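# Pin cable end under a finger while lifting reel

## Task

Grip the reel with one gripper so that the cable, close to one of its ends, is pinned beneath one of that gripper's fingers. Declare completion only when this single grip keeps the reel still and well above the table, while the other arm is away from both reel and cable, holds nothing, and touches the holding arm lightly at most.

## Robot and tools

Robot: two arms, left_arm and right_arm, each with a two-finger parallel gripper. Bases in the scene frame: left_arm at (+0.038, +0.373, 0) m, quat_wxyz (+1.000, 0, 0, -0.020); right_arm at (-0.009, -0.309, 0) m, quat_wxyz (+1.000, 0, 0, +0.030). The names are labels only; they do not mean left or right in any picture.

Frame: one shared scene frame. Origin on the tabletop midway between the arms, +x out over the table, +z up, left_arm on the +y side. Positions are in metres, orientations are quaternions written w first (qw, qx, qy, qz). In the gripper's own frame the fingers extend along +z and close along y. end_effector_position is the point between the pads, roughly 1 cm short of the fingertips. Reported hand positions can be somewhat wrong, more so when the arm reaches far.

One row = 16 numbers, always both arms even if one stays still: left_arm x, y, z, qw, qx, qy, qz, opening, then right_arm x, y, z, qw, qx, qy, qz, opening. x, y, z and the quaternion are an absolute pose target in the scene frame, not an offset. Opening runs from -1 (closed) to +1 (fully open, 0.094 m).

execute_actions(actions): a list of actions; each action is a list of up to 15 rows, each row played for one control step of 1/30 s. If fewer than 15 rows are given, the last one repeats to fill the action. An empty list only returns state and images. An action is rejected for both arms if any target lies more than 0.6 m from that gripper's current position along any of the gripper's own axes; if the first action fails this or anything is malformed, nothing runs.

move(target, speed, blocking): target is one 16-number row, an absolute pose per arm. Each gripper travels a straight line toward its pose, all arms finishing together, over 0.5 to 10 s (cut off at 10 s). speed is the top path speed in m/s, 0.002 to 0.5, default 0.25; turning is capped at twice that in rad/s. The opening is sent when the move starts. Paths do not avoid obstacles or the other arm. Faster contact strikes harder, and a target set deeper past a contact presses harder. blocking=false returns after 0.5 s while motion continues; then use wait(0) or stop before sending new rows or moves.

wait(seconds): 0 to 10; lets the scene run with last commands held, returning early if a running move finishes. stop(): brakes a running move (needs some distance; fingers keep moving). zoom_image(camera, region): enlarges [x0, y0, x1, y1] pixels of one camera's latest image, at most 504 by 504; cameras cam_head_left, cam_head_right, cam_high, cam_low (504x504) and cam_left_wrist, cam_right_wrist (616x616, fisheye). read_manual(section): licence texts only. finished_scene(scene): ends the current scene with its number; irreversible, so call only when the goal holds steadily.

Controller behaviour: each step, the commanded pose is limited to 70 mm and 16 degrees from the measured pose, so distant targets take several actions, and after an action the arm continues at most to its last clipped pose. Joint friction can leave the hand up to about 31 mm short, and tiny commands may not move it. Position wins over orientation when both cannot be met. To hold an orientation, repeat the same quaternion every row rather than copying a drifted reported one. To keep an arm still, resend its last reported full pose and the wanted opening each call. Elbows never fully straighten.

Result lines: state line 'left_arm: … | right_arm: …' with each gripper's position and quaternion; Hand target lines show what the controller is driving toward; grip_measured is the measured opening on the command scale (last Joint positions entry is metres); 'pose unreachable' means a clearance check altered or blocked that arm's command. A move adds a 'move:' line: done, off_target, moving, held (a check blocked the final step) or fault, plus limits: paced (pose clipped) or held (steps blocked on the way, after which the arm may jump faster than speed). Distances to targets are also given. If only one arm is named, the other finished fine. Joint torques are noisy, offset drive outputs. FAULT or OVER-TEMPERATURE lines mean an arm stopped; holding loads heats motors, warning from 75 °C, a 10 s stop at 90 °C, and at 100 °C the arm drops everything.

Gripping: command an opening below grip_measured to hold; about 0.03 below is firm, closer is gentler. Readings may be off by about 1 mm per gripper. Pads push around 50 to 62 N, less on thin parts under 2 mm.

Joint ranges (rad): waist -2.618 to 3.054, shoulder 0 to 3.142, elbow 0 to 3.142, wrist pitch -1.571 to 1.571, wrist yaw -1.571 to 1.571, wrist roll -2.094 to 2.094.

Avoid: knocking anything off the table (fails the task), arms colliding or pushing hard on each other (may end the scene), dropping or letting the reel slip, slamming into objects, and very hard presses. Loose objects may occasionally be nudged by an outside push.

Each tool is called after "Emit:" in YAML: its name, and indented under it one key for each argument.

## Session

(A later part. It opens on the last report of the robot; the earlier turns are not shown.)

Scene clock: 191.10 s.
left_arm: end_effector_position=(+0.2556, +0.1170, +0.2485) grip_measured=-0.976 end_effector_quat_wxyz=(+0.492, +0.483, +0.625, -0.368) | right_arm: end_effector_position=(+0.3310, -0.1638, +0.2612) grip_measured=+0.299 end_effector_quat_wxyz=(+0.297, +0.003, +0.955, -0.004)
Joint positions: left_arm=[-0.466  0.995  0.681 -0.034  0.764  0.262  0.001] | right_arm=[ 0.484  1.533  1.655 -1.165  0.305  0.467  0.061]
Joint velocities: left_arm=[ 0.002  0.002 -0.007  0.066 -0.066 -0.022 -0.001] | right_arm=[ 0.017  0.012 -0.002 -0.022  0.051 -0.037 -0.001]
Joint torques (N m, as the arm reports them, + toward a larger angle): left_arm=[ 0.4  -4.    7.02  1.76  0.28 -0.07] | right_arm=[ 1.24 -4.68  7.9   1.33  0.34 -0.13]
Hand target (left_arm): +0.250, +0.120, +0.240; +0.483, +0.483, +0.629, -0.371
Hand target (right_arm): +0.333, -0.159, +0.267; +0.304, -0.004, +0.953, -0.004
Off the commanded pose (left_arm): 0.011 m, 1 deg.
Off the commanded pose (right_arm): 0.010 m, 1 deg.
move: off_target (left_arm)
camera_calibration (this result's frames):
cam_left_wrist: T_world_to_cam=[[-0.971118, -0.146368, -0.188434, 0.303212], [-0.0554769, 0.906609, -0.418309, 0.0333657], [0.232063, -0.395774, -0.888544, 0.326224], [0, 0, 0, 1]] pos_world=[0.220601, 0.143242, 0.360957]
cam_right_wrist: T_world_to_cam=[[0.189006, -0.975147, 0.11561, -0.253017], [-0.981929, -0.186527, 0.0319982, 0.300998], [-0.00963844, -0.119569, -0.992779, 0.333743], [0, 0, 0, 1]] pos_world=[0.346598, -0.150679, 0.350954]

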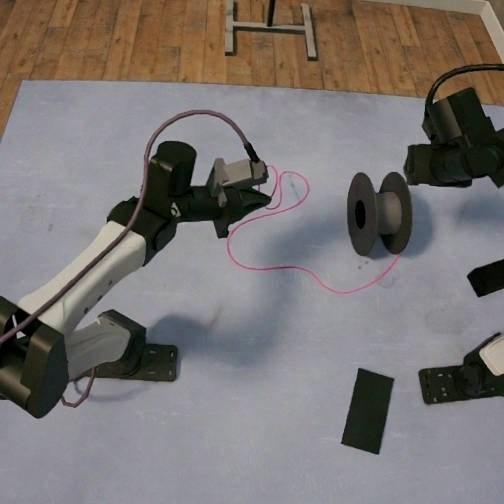

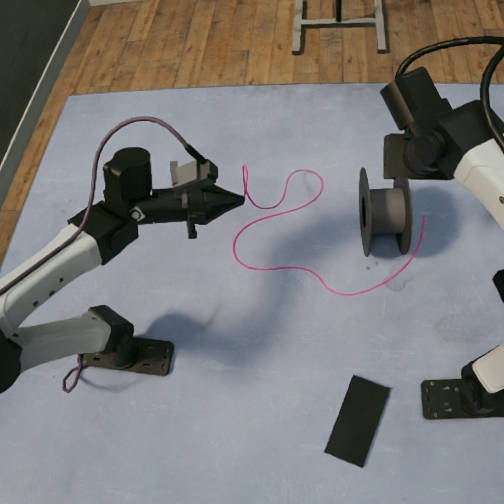

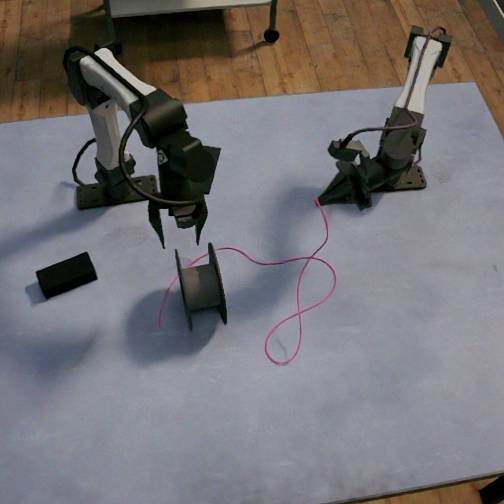

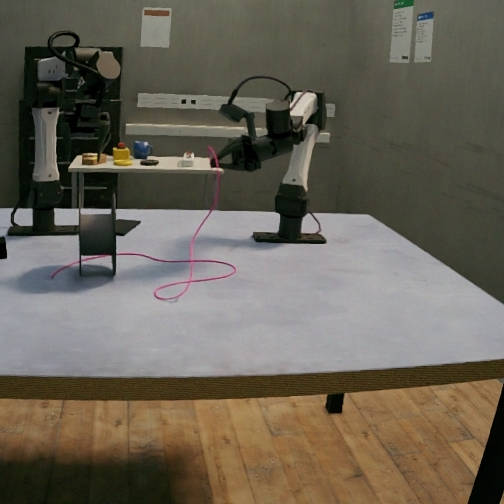

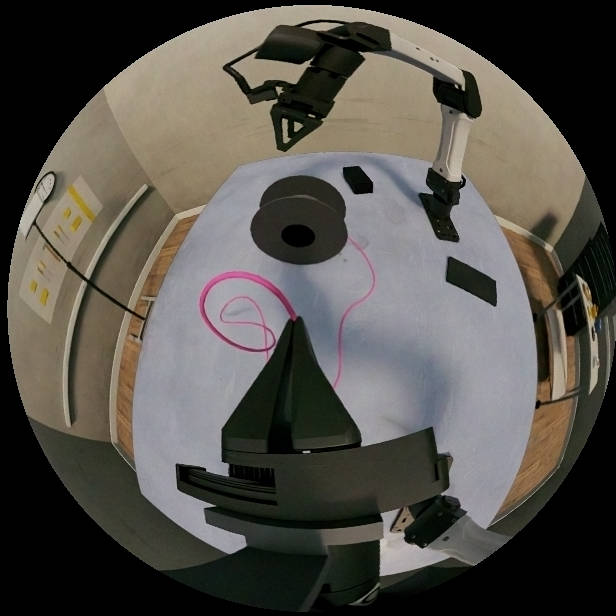

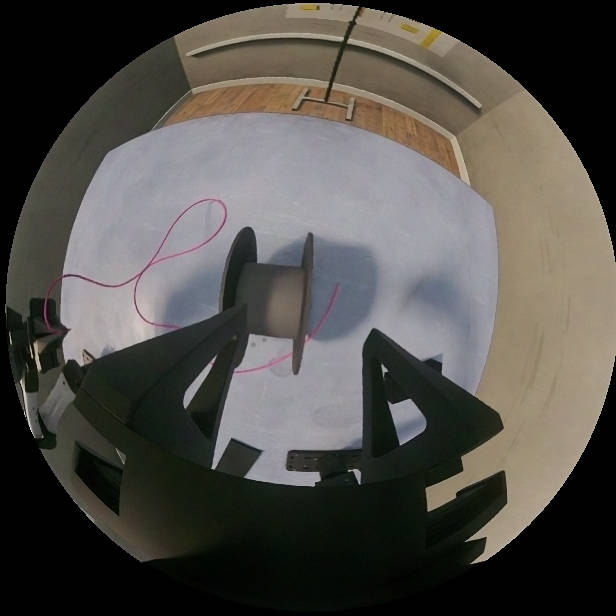

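Emit:
move:
  target: [0.25,0.12,0.24,0.483,0.483,0.629,-0.371,-1,0.27,-0.097,0.21,0.3,0,0.95,0,0.2]
  speed: 0.15

Emit:
move:
  target: [0.25,0.12,0.24,0.483,0.483,0.629,-0.371,-1,0.31,-0.097,0.14,0.3,0,0.95,0,0.2]
  speed: 0.08

Emit:
execute_actions:
  actions:
    - [[0.25,0.12,0.24,0.483,0.483,0.629,-0.371,-1,0.31,-0.097,0.14,0.3,0,0.95,0,-1]]
    - [[0.25,0.12,0.24,0.483,0.483,0.629,-0.371,-1,0.31,-0.097,0.14,0.3,0,0.95,0,-1]]

Scene clock: 203.23 s.
left_arm: end_effector_position=(+0.2556, +0.1170, +0.2485) grip_measured=-0.976 end_effector_quat_wxyz=(+0.492, +0.483, +0.625, -0.368) | right_arm: end_effector_position=(+0.2699, -0.0964, +0.2079) grip_measured=+0.202 end_effector_quat_wxyz=(+0.291, -0.002, +0.957, -0.002)
Joint positions: left_arm=[-0.466  0.995  0.681 -0.034  0.764  0.262  0.001] | right_arm=[ 0.801  1.503  1.429 -1.086  0.437  0.764  0.056]
Joint velocities: left_arm=[-0.007 -0.007 -0.007 -0.11  -0.007  0.051 -0.   ] | right_arm=[ 0.002  0.002 -0.002 -0.081 -0.007  0.066 -0.001]
Joint torques (N m, as the arm reports them, + toward a larger angle): left_arm=[ 0.45 -4.01  7.03  1.76  0.28 -0.04] | right_arm=[ 0.87 -6.44  4.94  1.34  0.38  0.  ]
Hand target (left_arm): +0.250, +0.120, +0.240; +0.483, +0.483, +0.629, -0.371
Hand target (right_arm): +0.269, -0.095, +0.210; +0.300, +0.001, +0.954, +0.003
Off the commanded pose (left_arm): 0.011 m, 1 deg.
Off the commanded pose (right_arm): 0.002 m, 1 deg.
move: off_target (left_arm)
camera_calibration (this result's frames):
cam_left_wrist: T_world_to_cam=[[-0.971118, -0.146368, -0.188434, 0.303212], [-0.0554769, 0.906609, -0.418309, 0.0333657], [0.232063, -0.395774, -0.888544, 0.326224], [0, 0, 0, 1]] pos_world=[0.220601, 0.143242, 0.360957]
cam_right_wrist: T_world_to_cam=[[0.200912, -0.973094, 0.11279, -0.172034], [-0.979409, -0.197207, 0.0432107, 0.251292], [-0.0198051, -0.119149, -0.992679, 0.291063], [0, 0, 0, 1]] pos_world=[0.286446, -0.0831686, 0.297477]

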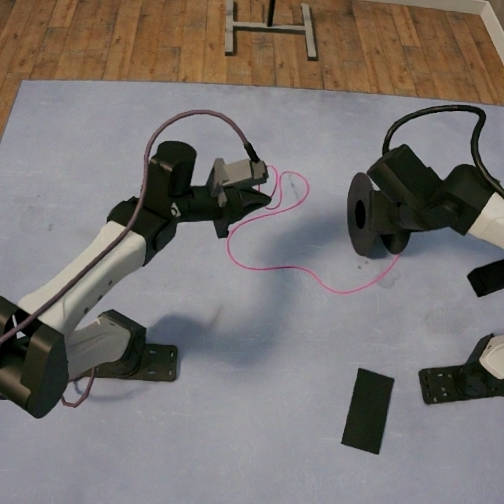

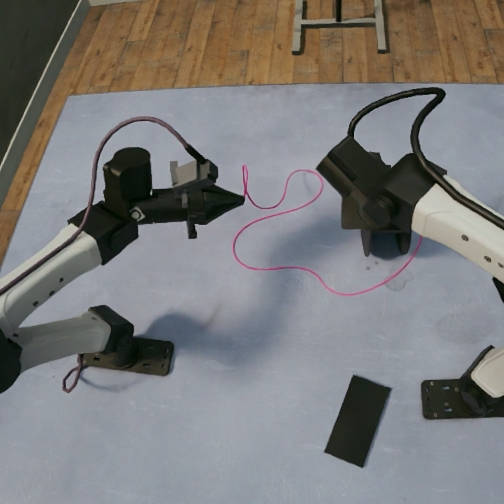

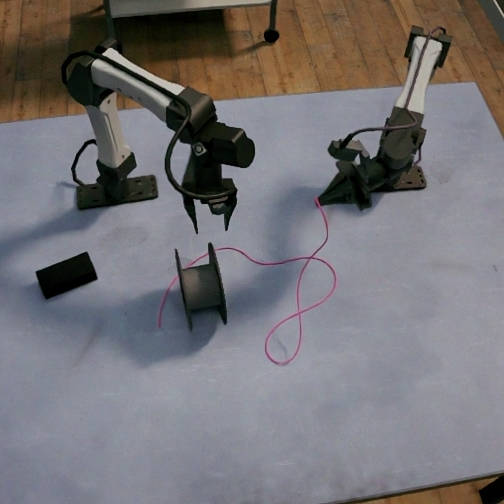

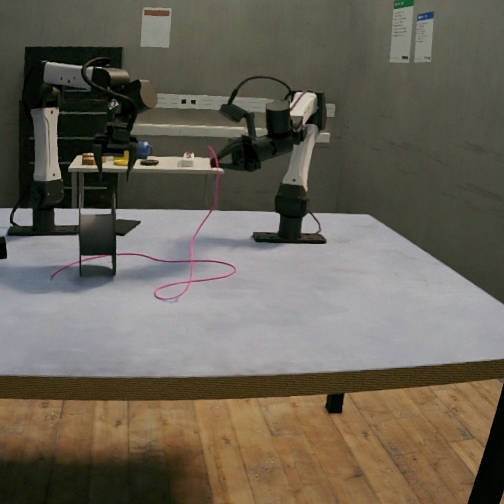

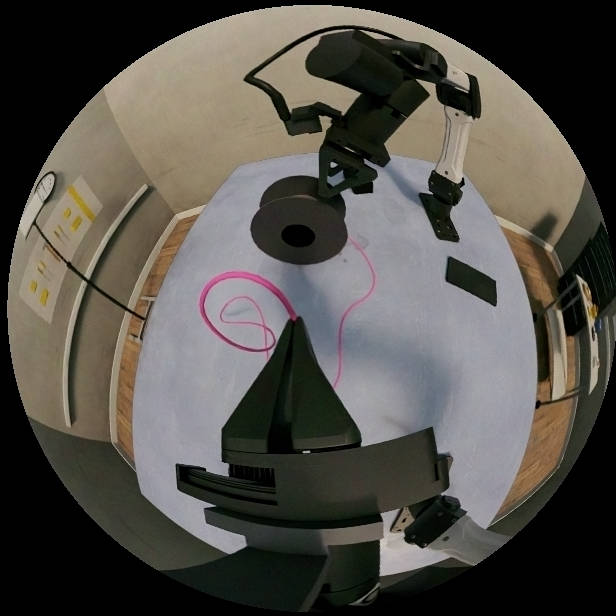

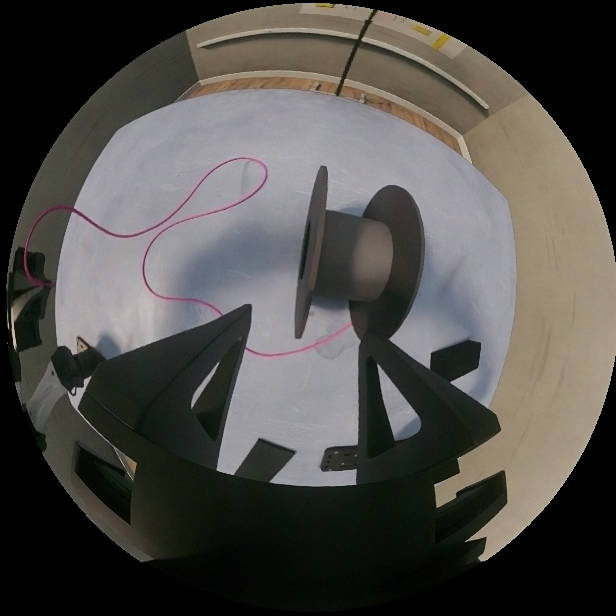

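Scene clock: 204.77 s.
left_arm: end_effector_position=(+0.2556, +0.1170, +0.2485) grip_measured=-0.976 end_effector_quat_wxyz=(+0.492, +0.483, +0.625, -0.368) | right_arm: end_effector_position=(+0.3077, -0.0945, +0.1458) grip_measured=+0.202 end_effector_quat_wxyz=(+0.304, -0.002, +0.953, +0.000)
Joint positions: left_arm=[-0.466  0.995  0.681 -0.034  0.764  0.262  0.001] | right_arm=[ 0.719  1.572  1.23  -0.76   0.417  0.673  0.056]
Joint velocities: left_arm=[ 0.002 -0.007 -0.007 -0.022 -0.022 -0.037  0.   ] | right_arm=[ 0.017 -0.002 -0.002 -0.007  0.022  0.037 -0.001]
Joint torques (N m, as the arm reports them, + toward a larger angle): left_arm=[ 0.43 -4.03  7.04  1.73  0.26 -0.08] | right_arm=[-0.94 -5.64  5.19  1.51  0.21 -0.15]
Hand target (left_arm): +0.250, +0.120, +0.240; +0.483, +0.483, +0.629, -0.371
Hand target (right_arm): +0.310, -0.097, +0.140; +0.301, -0.000, +0.954, -0.001
Off the commanded pose (left_arm): 0.011 m, 1 deg.
Off the commanded pose (right_arm): 0.007 m, 0 deg.
move: off_target (left_arm)
camera_calibration (this result's frames):
cam_left_wrist: T_world_to_cam=[[-0.971118, -0.146368, -0.188434, 0.303212], [-0.0554769, 0.906609, -0.418309, 0.0333657], [0.232063, -0.395774, -0.888544, 0.326224], [0, 0, 0, 1]] pos_world=[0.220601, 0.143242, 0.360957]
cam_right_wrist: T_world_to_cam=[[0.199826, -0.973057, 0.115018, -0.170741], [-0.979808, -0.199244, 0.0166451, 0.295147], [0.00672014, -0.116022, -0.993224, 0.222613], [0, 0, 0, 1]] pos_world=[0.32181, -0.081506, 0.23583]

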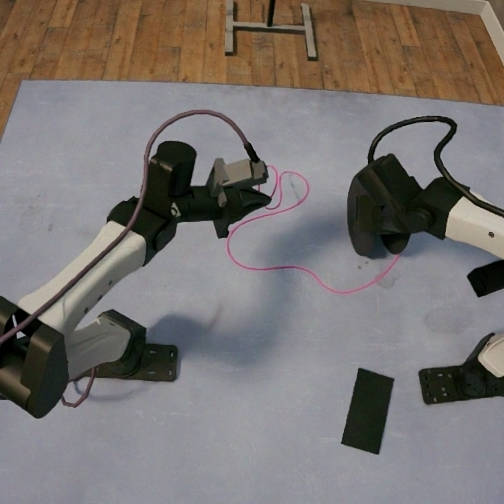

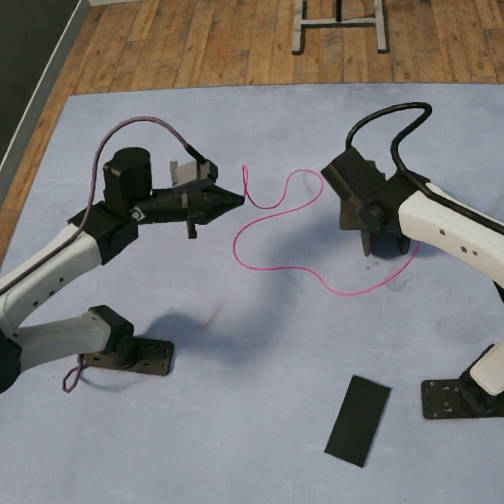

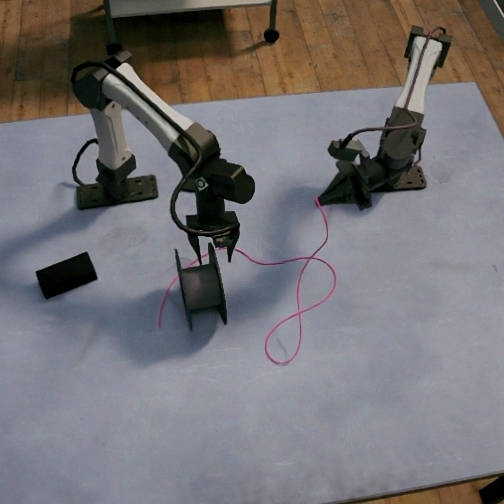

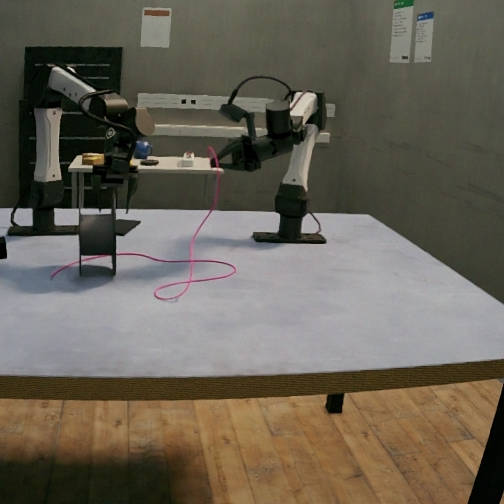

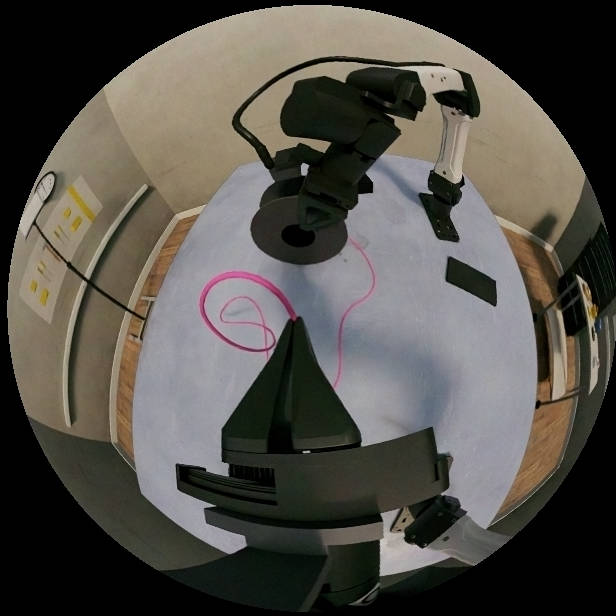

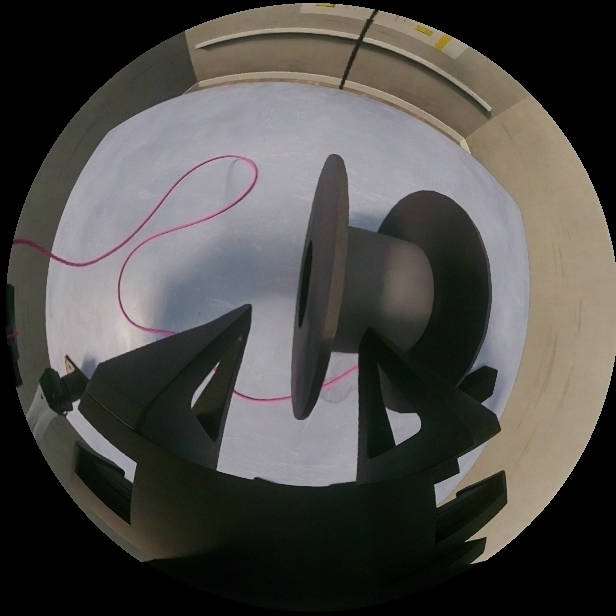

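Scene clock: 205.77 s.
left_arm: end_effector_position=(+0.2556, +0.1170, +0.2485) grip_measured=-0.976 end_effector_quat_wxyz=(+0.492, +0.483, +0.625, -0.368) | right_arm: end_effector_position=(+0.3078, -0.0934, +0.1455) grip_measured=-0.952 end_effector_quat_wxyz=(+0.303, -0.003, +0.953, +0.003)
Joint positions: left_arm=[-0.466  0.995  0.681 -0.034  0.764  0.262  0.001] | right_arm=[ 0.719  1.572  1.229 -0.755  0.413  0.672  0.002]
Joint velocities: left_arm=[-0.012 -0.002 -0.002 -0.007 -0.007 -0.037  0.001] | right_arm=[-0.002 -0.002 -0.007 -0.037 -0.037 -0.095 -0.   ]
Joint torques (N m, as the arm reports them, + toward a larger angle): left_arm=[ 0.45 -4.04  7.05  1.75  0.27 -0.07] | right_arm=[-0.92 -5.72  5.2   1.43  0.22 -0.11]
Hand target (left_arm): +0.250, +0.120, +0.240; +0.483, +0.483, +0.629, -0.371
Hand target (right_arm): +0.310, -0.097, +0.140; +0.301, -0.000, +0.954, -0.000
Off the commanded pose (left_arm): 0.011 m, 1 deg.
Off the commanded pose (right_arm): 0.007 m, 1 deg.
camera_calibration (this result's frames):
cam_left_wrist: T_world_to_cam=[[-0.971118, -0.146368, -0.188434, 0.303212], [-0.0554769, 0.906609, -0.418309, 0.0333657], [0.232063, -0.395774, -0.888544, 0.326224], [0, 0, 0, 1]] pos_world=[0.220601, 0.143242, 0.360957]
cam_right_wrist: T_world_to_cam=[[0.202195, -0.973151, 0.109976, -0.169671], [-0.979323, -0.201666, 0.016033, 0.295153], [0.00657589, -0.110944, -0.993805, 0.223037], [0, 0, 0, 1]] pos_world=[0.32189, -0.0808481, 0.235583]

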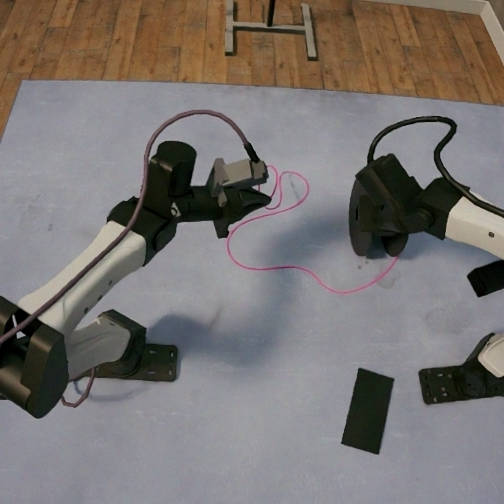

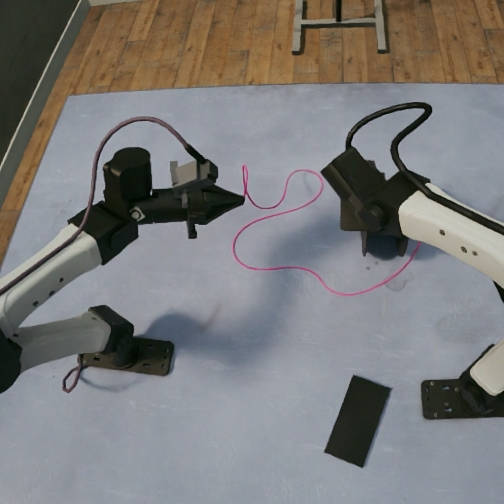

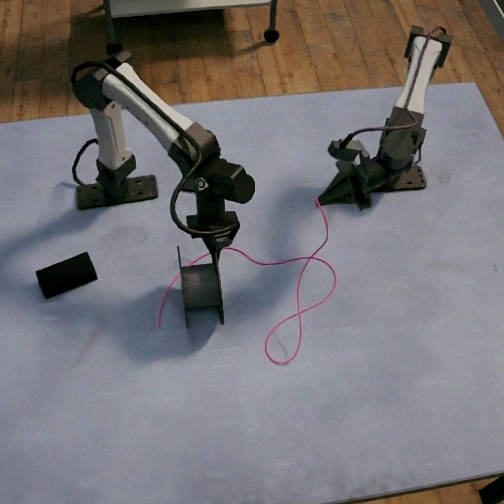

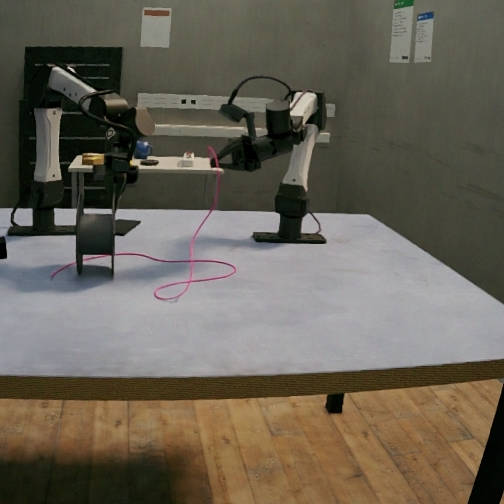

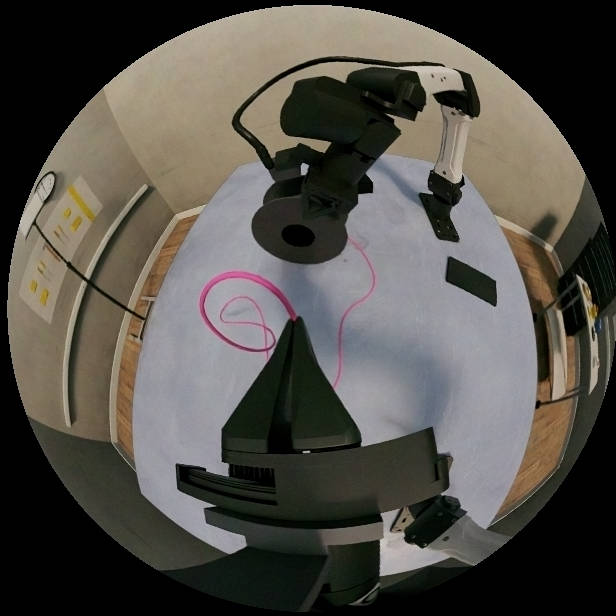

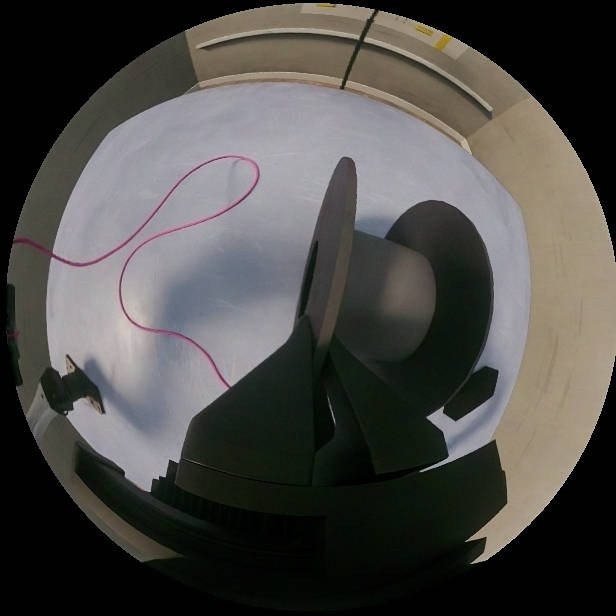

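Emit:
move:
  target: [0.25,0.12,0.24,0.483,0.483,0.629,-0.371,-1,0.33,-0.1,0.22,0.4,0,0.92,0,-1]
  speed: 0.1

Emit:
move:
  target: [0.25,0.12,0.24,0.483,0.483,0.629,-0.371,-1,0.46,-0.09,0.17,0.38,0.38,0.596,0.596,-1]
  speed: 0.25

Scene clock: 220.17 s.
left_arm: end_effector_position=(+0.2556, +0.1170, +0.2485) grip_measured=-0.976 end_effector_quat_wxyz=(+0.492, +0.483, +0.625, -0.368) | right_arm: end_effector_position=(+0.3196, -0.1015, +0.1932) grip_measured=-0.952 end_effector_quat_wxyz=(+0.361, -0.010, +0.932, -0.012)
Joint positions: left_arm=[-0.466  0.995  0.681 -0.034  0.764  0.262  0.001] | right_arm=[ 0.719  1.52   1.302 -0.787  0.504  0.607  0.002]
Joint velocities: left_arm=[-0.007 -0.007 -0.022 -0.022 -0.081  0.037 -0.   ] | right_arm=[-0.012  0.017 -0.007  0.007  0.051 -0.11  -0.001]
Joint torques (N m, as the arm reports them, + toward a larger angle): left_arm=[ 0.34 -4.01  7.01  1.75  0.29 -0.08] | right_arm=[-0.11 -7.75  9.03  1.69  0.68 -0.15]
Hand target (left_arm): +0.250, +0.120, +0.240; +0.483, +0.483, +0.629, -0.371
Hand target (right_arm): +0.328, -0.101, +0.221; +0.398, +0.002, +0.917, +0.000
Off the commanded pose (left_arm): 0.011 m, 1 deg.
Off the commanded pose (right_arm): 0.029 m, 5 deg.
move: off_target (left_arm, right_arm)
camera_calibration (this result's frames):
cam_left_wrist: T_world_to_cam=[[-0.971118, -0.146368, -0.188434, 0.303212], [-0.0554769, 0.906609, -0.418309, 0.0333657], [0.232063, -0.395774, -0.888544, 0.326224], [0, 0, 0, 1]] pos_world=[0.220601, 0.143242, 0.360957]
cam_right_wrist: T_world_to_cam=[[0.190359, -0.967778, 0.164832, -0.191491], [-0.973335, -0.207946, -0.0968372, 0.323602], [0.127993, -0.142003, -0.981556, 0.225124], [0, 0, 0, 1]] pos_world=[0.322611, -0.0860607, 0.283873]

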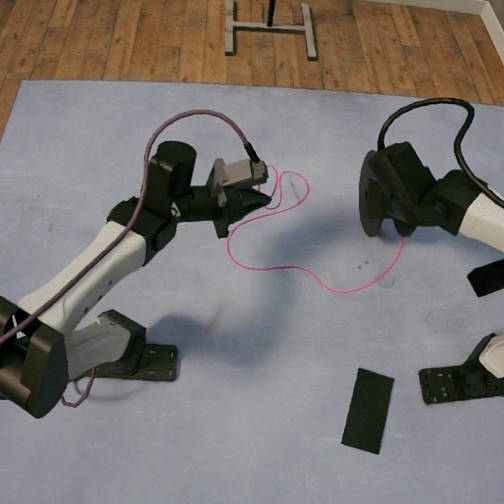

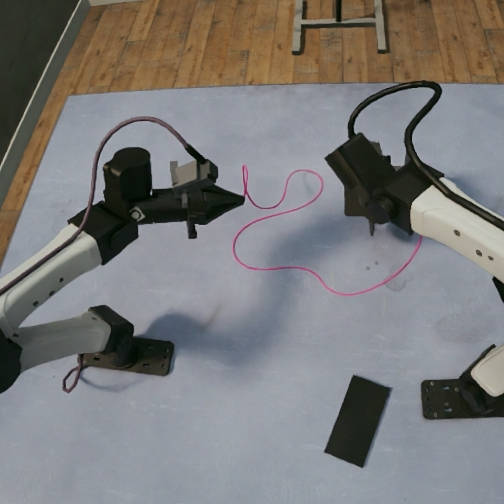

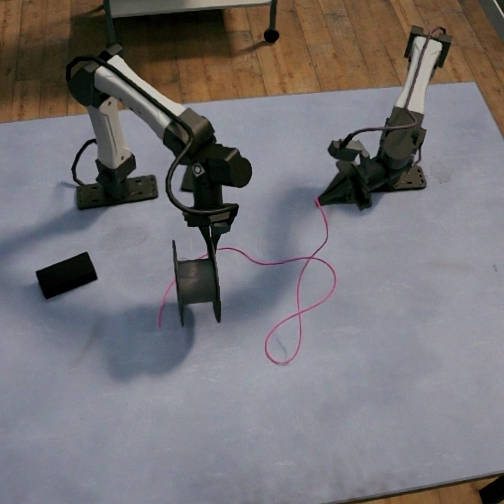

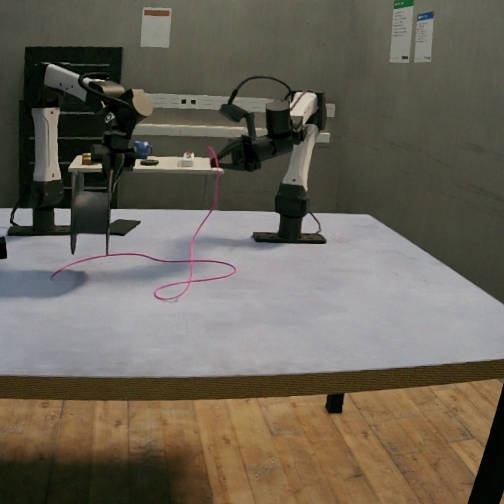

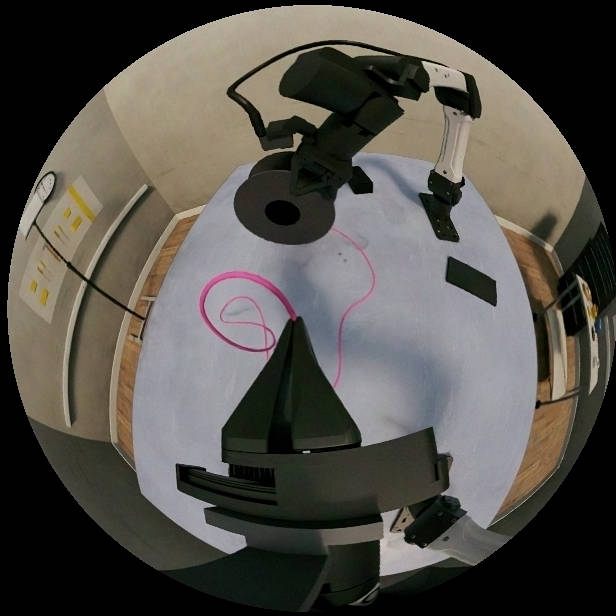

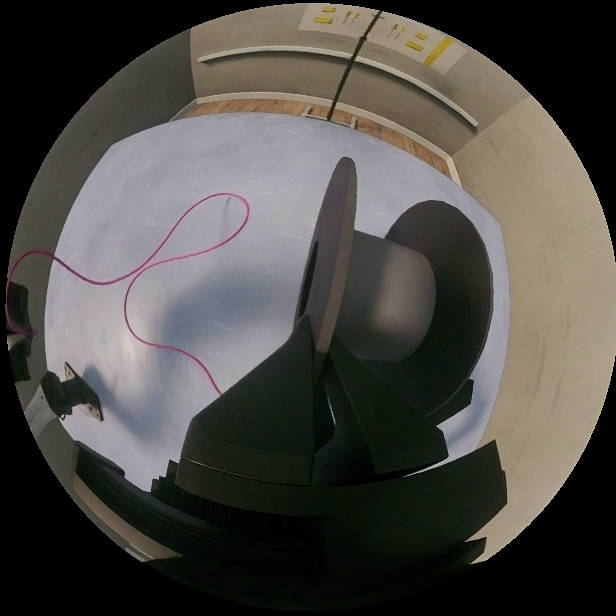

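Scene clock: 224.20 s.
left_arm: end_effector_position=(+0.2556, +0.1170, +0.2485) grip_measured=-0.976 end_effector_quat_wxyz=(+0.492, +0.483, +0.625, -0.368) | right_arm: end_effector_position=(+0.4516, -0.0886, +0.1432) grip_measured=-0.952 end_effector_quat_wxyz=(+0.356, +0.395, +0.630, +0.566)
Joint positions: left_arm=[-0.466  0.995  0.681 -0.034  0.764  0.262  0.001] | right_arm=[ 0.385  1.898  0.779  1.014 -0.005  1.568  0.002]
Joint velocities: left_arm=[ 0.002  0.002  0.002 -0.037 -0.037  0.007 -0.   ] | right_arm=[ 0.007 -0.002  0.007 -0.007  0.051  0.022 -0.001]
Joint torques (N m, as the arm reports them, + toward a larger angle): left_arm=[ 0.44 -3.98  7.08  1.74  0.27 -0.07] | right_arm=[-0.68 -7.76  5.91  3.11  0.12 -0.06]
Hand target (left_arm): +0.250, +0.120, +0.240; +0.483, +0.483, +0.629, -0.371
Hand target (right_arm): +0.458, -0.093, +0.170; +0.380, +0.383, +0.597, +0.594
Off the commanded pose (left_arm): 0.011 m, 1 deg.
Off the commanded pose (right_arm): 0.028 m, 6 deg.
move: off_target (left_arm, right_arm)
camera_calibration (this result's frames):
cam_left_wrist: T_world_to_cam=[[-0.971118, -0.146368, -0.188434, 0.303212], [-0.0554769, 0.906609, -0.418309, 0.0333657], [0.232063, -0.395774, -0.888544, 0.326224], [0, 0, 0, 1]] pos_world=[0.220601, 0.143242, 0.360957]
cam_right_wrist: T_world_to_cam=[[0.0248063, -0.240873, -0.970239, 0.105872], [-0.882041, 0.451524, -0.134648, 0.472574], [0.47052, 0.859131, -0.201259, -0.016719], [0, 0, 0, 1]] pos_world=[0.42207, -0.173513, 0.162987]

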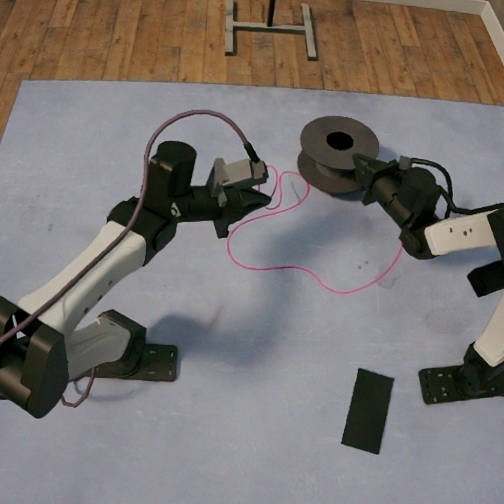

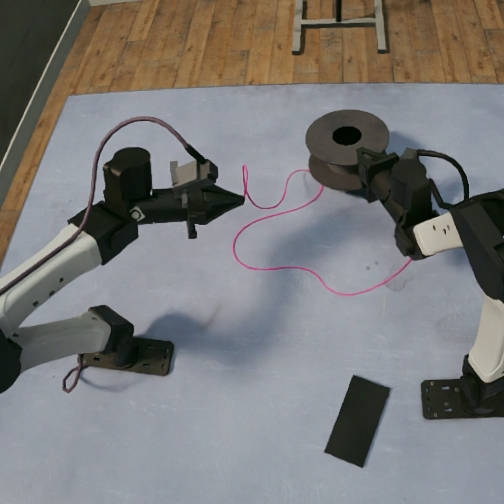

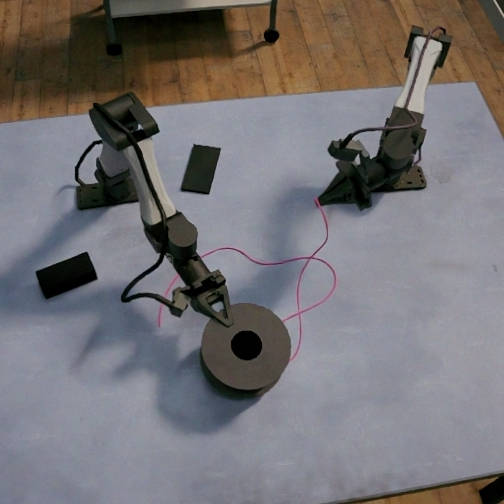

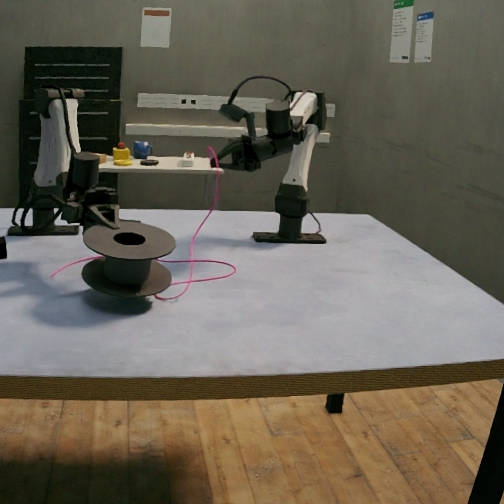

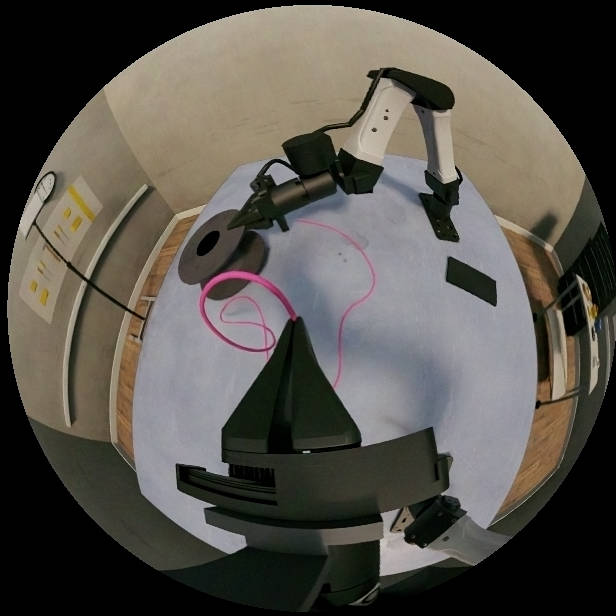

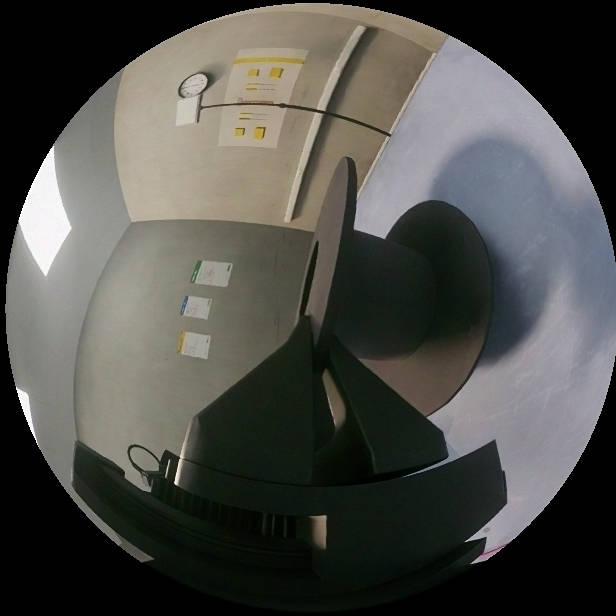

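Emit:
move:
  target: [0.25,0.12,0.24,0.483,0.483,0.629,-0.371,-1,0.45,-0.115,0.085,0.39,0.37,0.58,0.612,-1]
  speed: 0.05

Scene clock: 239.80 s.
left_arm: end_effector_position=(+0.2556, +0.1170, +0.2485) grip_measured=-0.976 end_effector_quat_wxyz=(+0.492, +0.483, +0.625, -0.368) | right_arm: end_effector_position=(+0.4496, -0.1056, +0.0846) grip_measured=-0.952 end_effector_quat_wxyz=(+0.375, +0.372, +0.590, +0.611)
Joint positions: left_arm=[-0.466  0.995  0.681 -0.034  0.764  0.262  0.001] | right_arm=[ 0.337  2.244  0.719  1.553 -0.06   1.585  0.002]
Joint velocities: left_arm=[-0.002 -0.017  0.002  0.022  0.022 -0.007 -0.   ] | right_arm=[ 0.012 -0.017  0.017  0.037 -0.007 -0.022  0.001]
Joint torques (N m, as the arm reports them, + toward a larger angle): left_arm=[ 0.46 -3.97  7.03  1.76  0.27 -0.08] | right_arm=[-1.3  -7.7   1.9   2.54  0.1  -0.21]
Hand target (left_arm): +0.250, +0.120, +0.240; +0.483, +0.483, +0.629, -0.371
Hand target (right_arm): +0.449, -0.115, +0.084; +0.387, +0.373, +0.585, +0.607
Off the commanded pose (left_arm): 0.011 m, 1 deg.
Off the commanded pose (right_arm): 0.009 m, 2 deg.
joint sent to its limit (right arm) — the command would take joint 4 (wrist pitch) past its upper limit, so that joint was sent only as far as its limit.
move: off_target (left_arm)
camera_calibration (this result's frames):
cam_left_wrist: T_world_to_cam=[[-0.971118, -0.146368, -0.188434, 0.303212], [-0.0554769, 0.906609, -0.418309, 0.0333657], [0.232063, -0.395774, -0.888544, 0.326224], [0, 0, 0, 1]] pos_world=[0.220601, 0.143242, 0.360957]
cam_right_wrist: T_world_to_cam=[[0.136573, -0.170814, -0.975792, 0.00255572], [-0.866016, 0.457693, -0.201329, 0.469619], [0.481003, 0.872548, -0.0854192, -0.0260371], [0, 0, 0, 1]] pos_world=[0.418873, -0.191787, 0.0948178]

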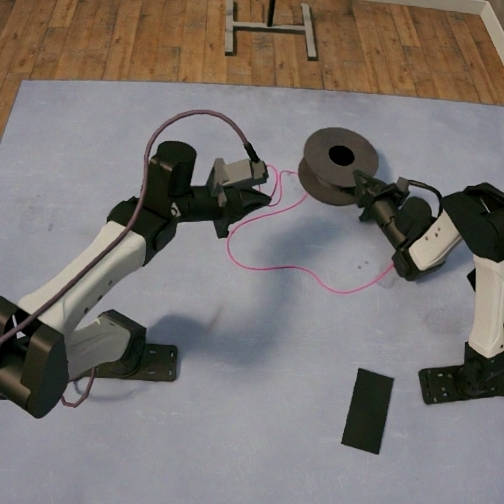

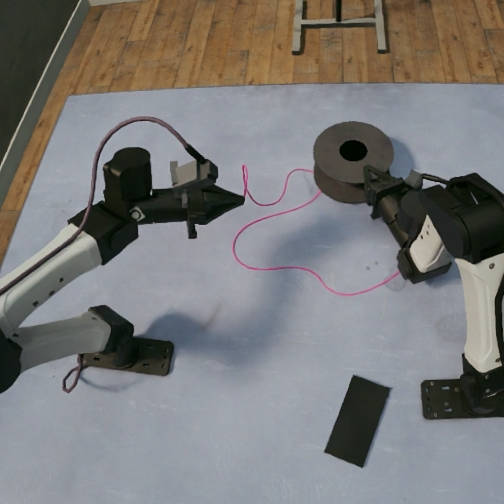

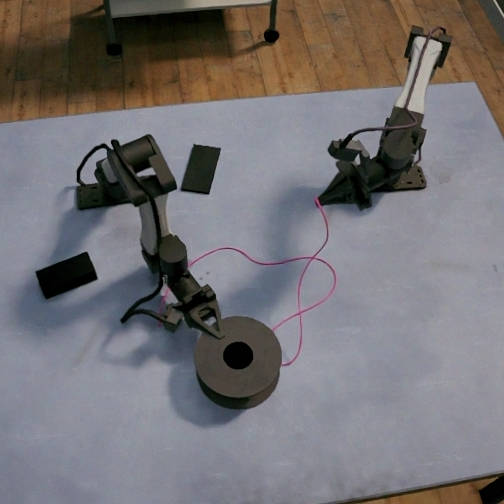

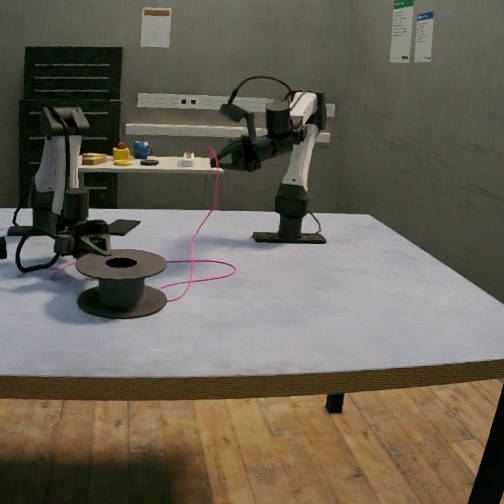

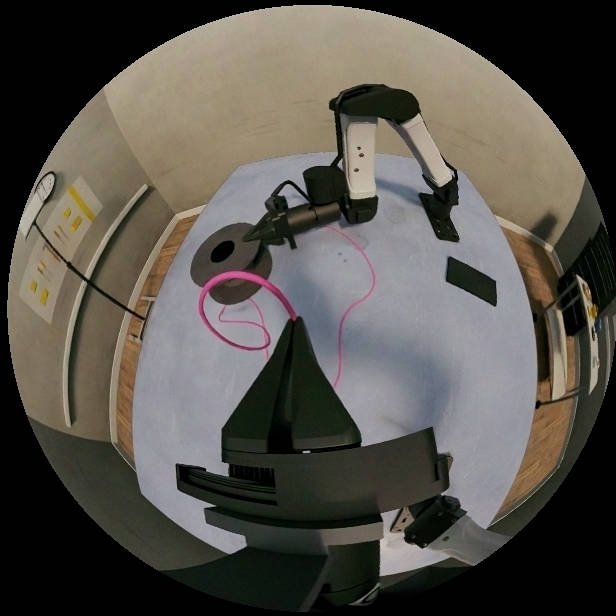

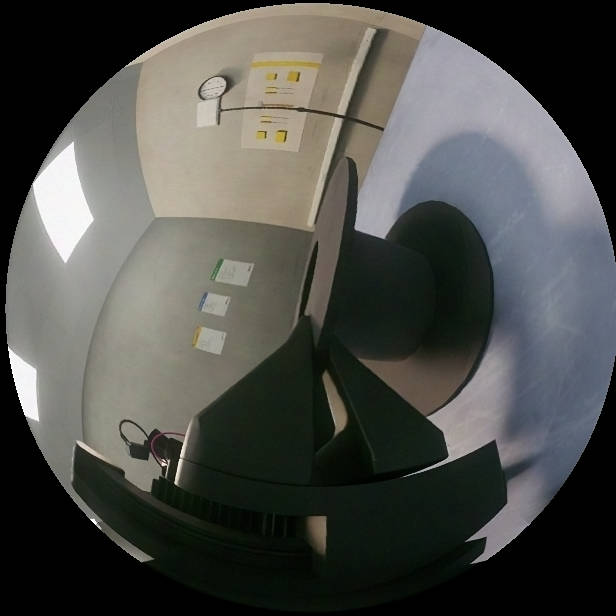

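Emit:
execute_actions:
  actions: []

Scene clock: 254.70 s.
left_arm: end_effector_position=(+0.2556, +0.1170, +0.2485) grip_measured=-0.976 end_effector_quat_wxyz=(+0.492, +0.483, +0.625, -0.368) | right_arm: end_effector_position=(+0.4495, -0.1055, +0.0845) grip_measured=-0.952 end_effector_quat_wxyz=(+0.375, +0.372, +0.590, +0.611)
Joint positions: left_arm=[-0.466  0.995  0.681 -0.034  0.764  0.262  0.001] | right_arm=[ 0.337  2.245  0.719  1.554 -0.06   1.585  0.002]
Joint velocities: left_arm=[-0.002  0.002  0.012 -0.022 -0.051  0.022 -0.001] | right_arm=[-0.007  0.012 -0.007  0.022 -0.007 -0.037 -0.   ]
Joint torques (N m, as the arm reports them, + toward a larger angle): left_arm=[ 0.48 -3.98  6.95  1.75  0.29 -0.06] | right_arm=[-1.29 -7.87  1.93  2.54  0.06 -0.22]
Hand target (left_arm): +0.250, +0.120, +0.240; +0.483, +0.483, +0.629, -0.371
Hand target (right_arm): +0.449, -0.115, +0.084; +0.387, +0.373, +0.585, +0.607
Off the commanded pose (left_arm): 0.011 m, 1 deg.
Off the commanded pose (right_arm): 0.009 m, 2 deg.
camera_calibration (this result's frames):
cam_left_wrist: T_world_to_cam=[[-0.971118, -0.146368, -0.188434, 0.303212], [-0.0554769, 0.906609, -0.418309, 0.0333657], [0.232063, -0.395774, -0.888544, 0.326224], [0, 0, 0, 1]] pos_world=[0.220601, 0.143242, 0.360957]
cam_right_wrist: T_world_to_cam=[[0.136642, -0.170772, -0.97579, 0.00245595], [-0.86619, 0.457361, -0.201337, 0.469585], [0.480671, 0.87273, -0.0854257, -0.0259023], [0, 0, 0, 1]] pos_world=[0.418864, -0.191745, 0.0947285]

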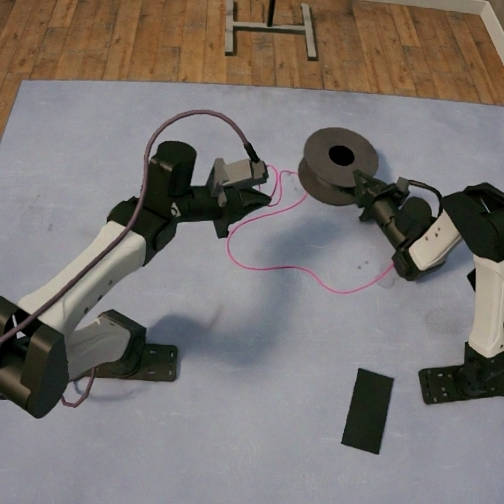

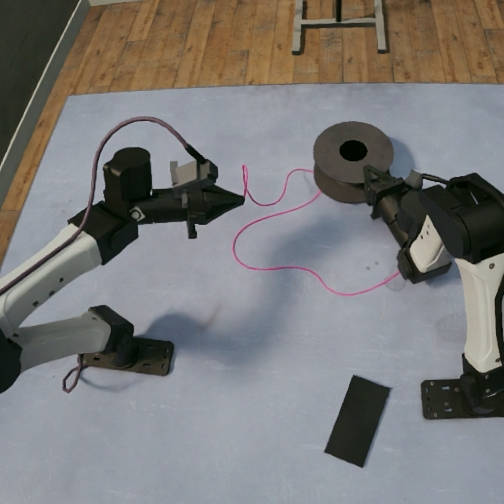

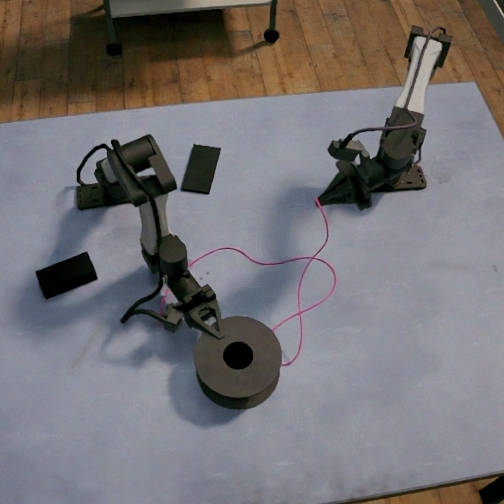

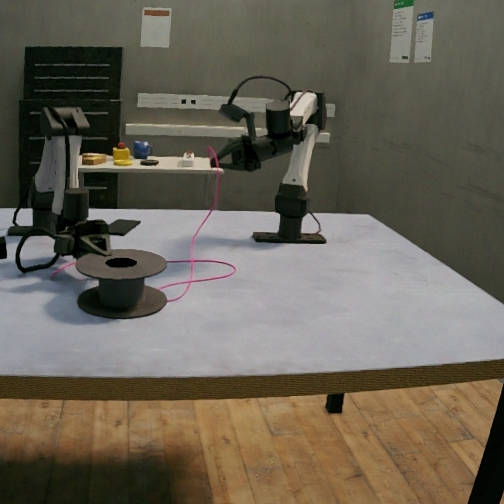

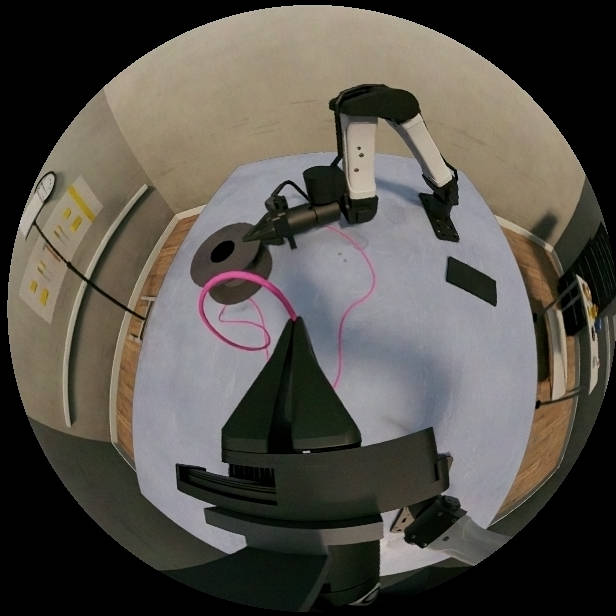

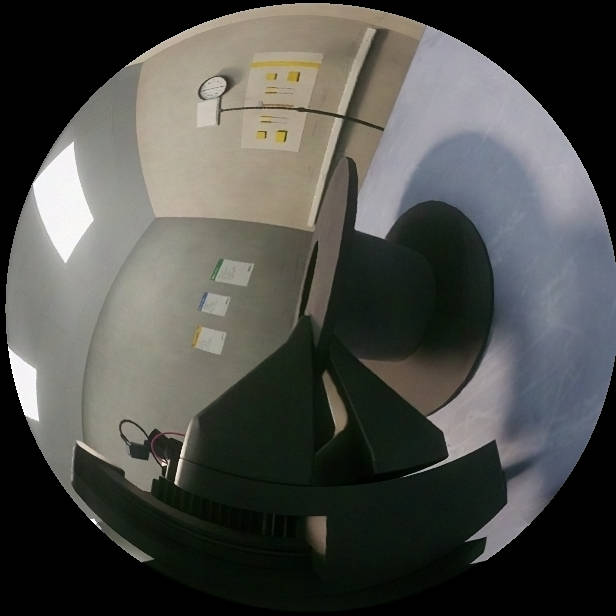

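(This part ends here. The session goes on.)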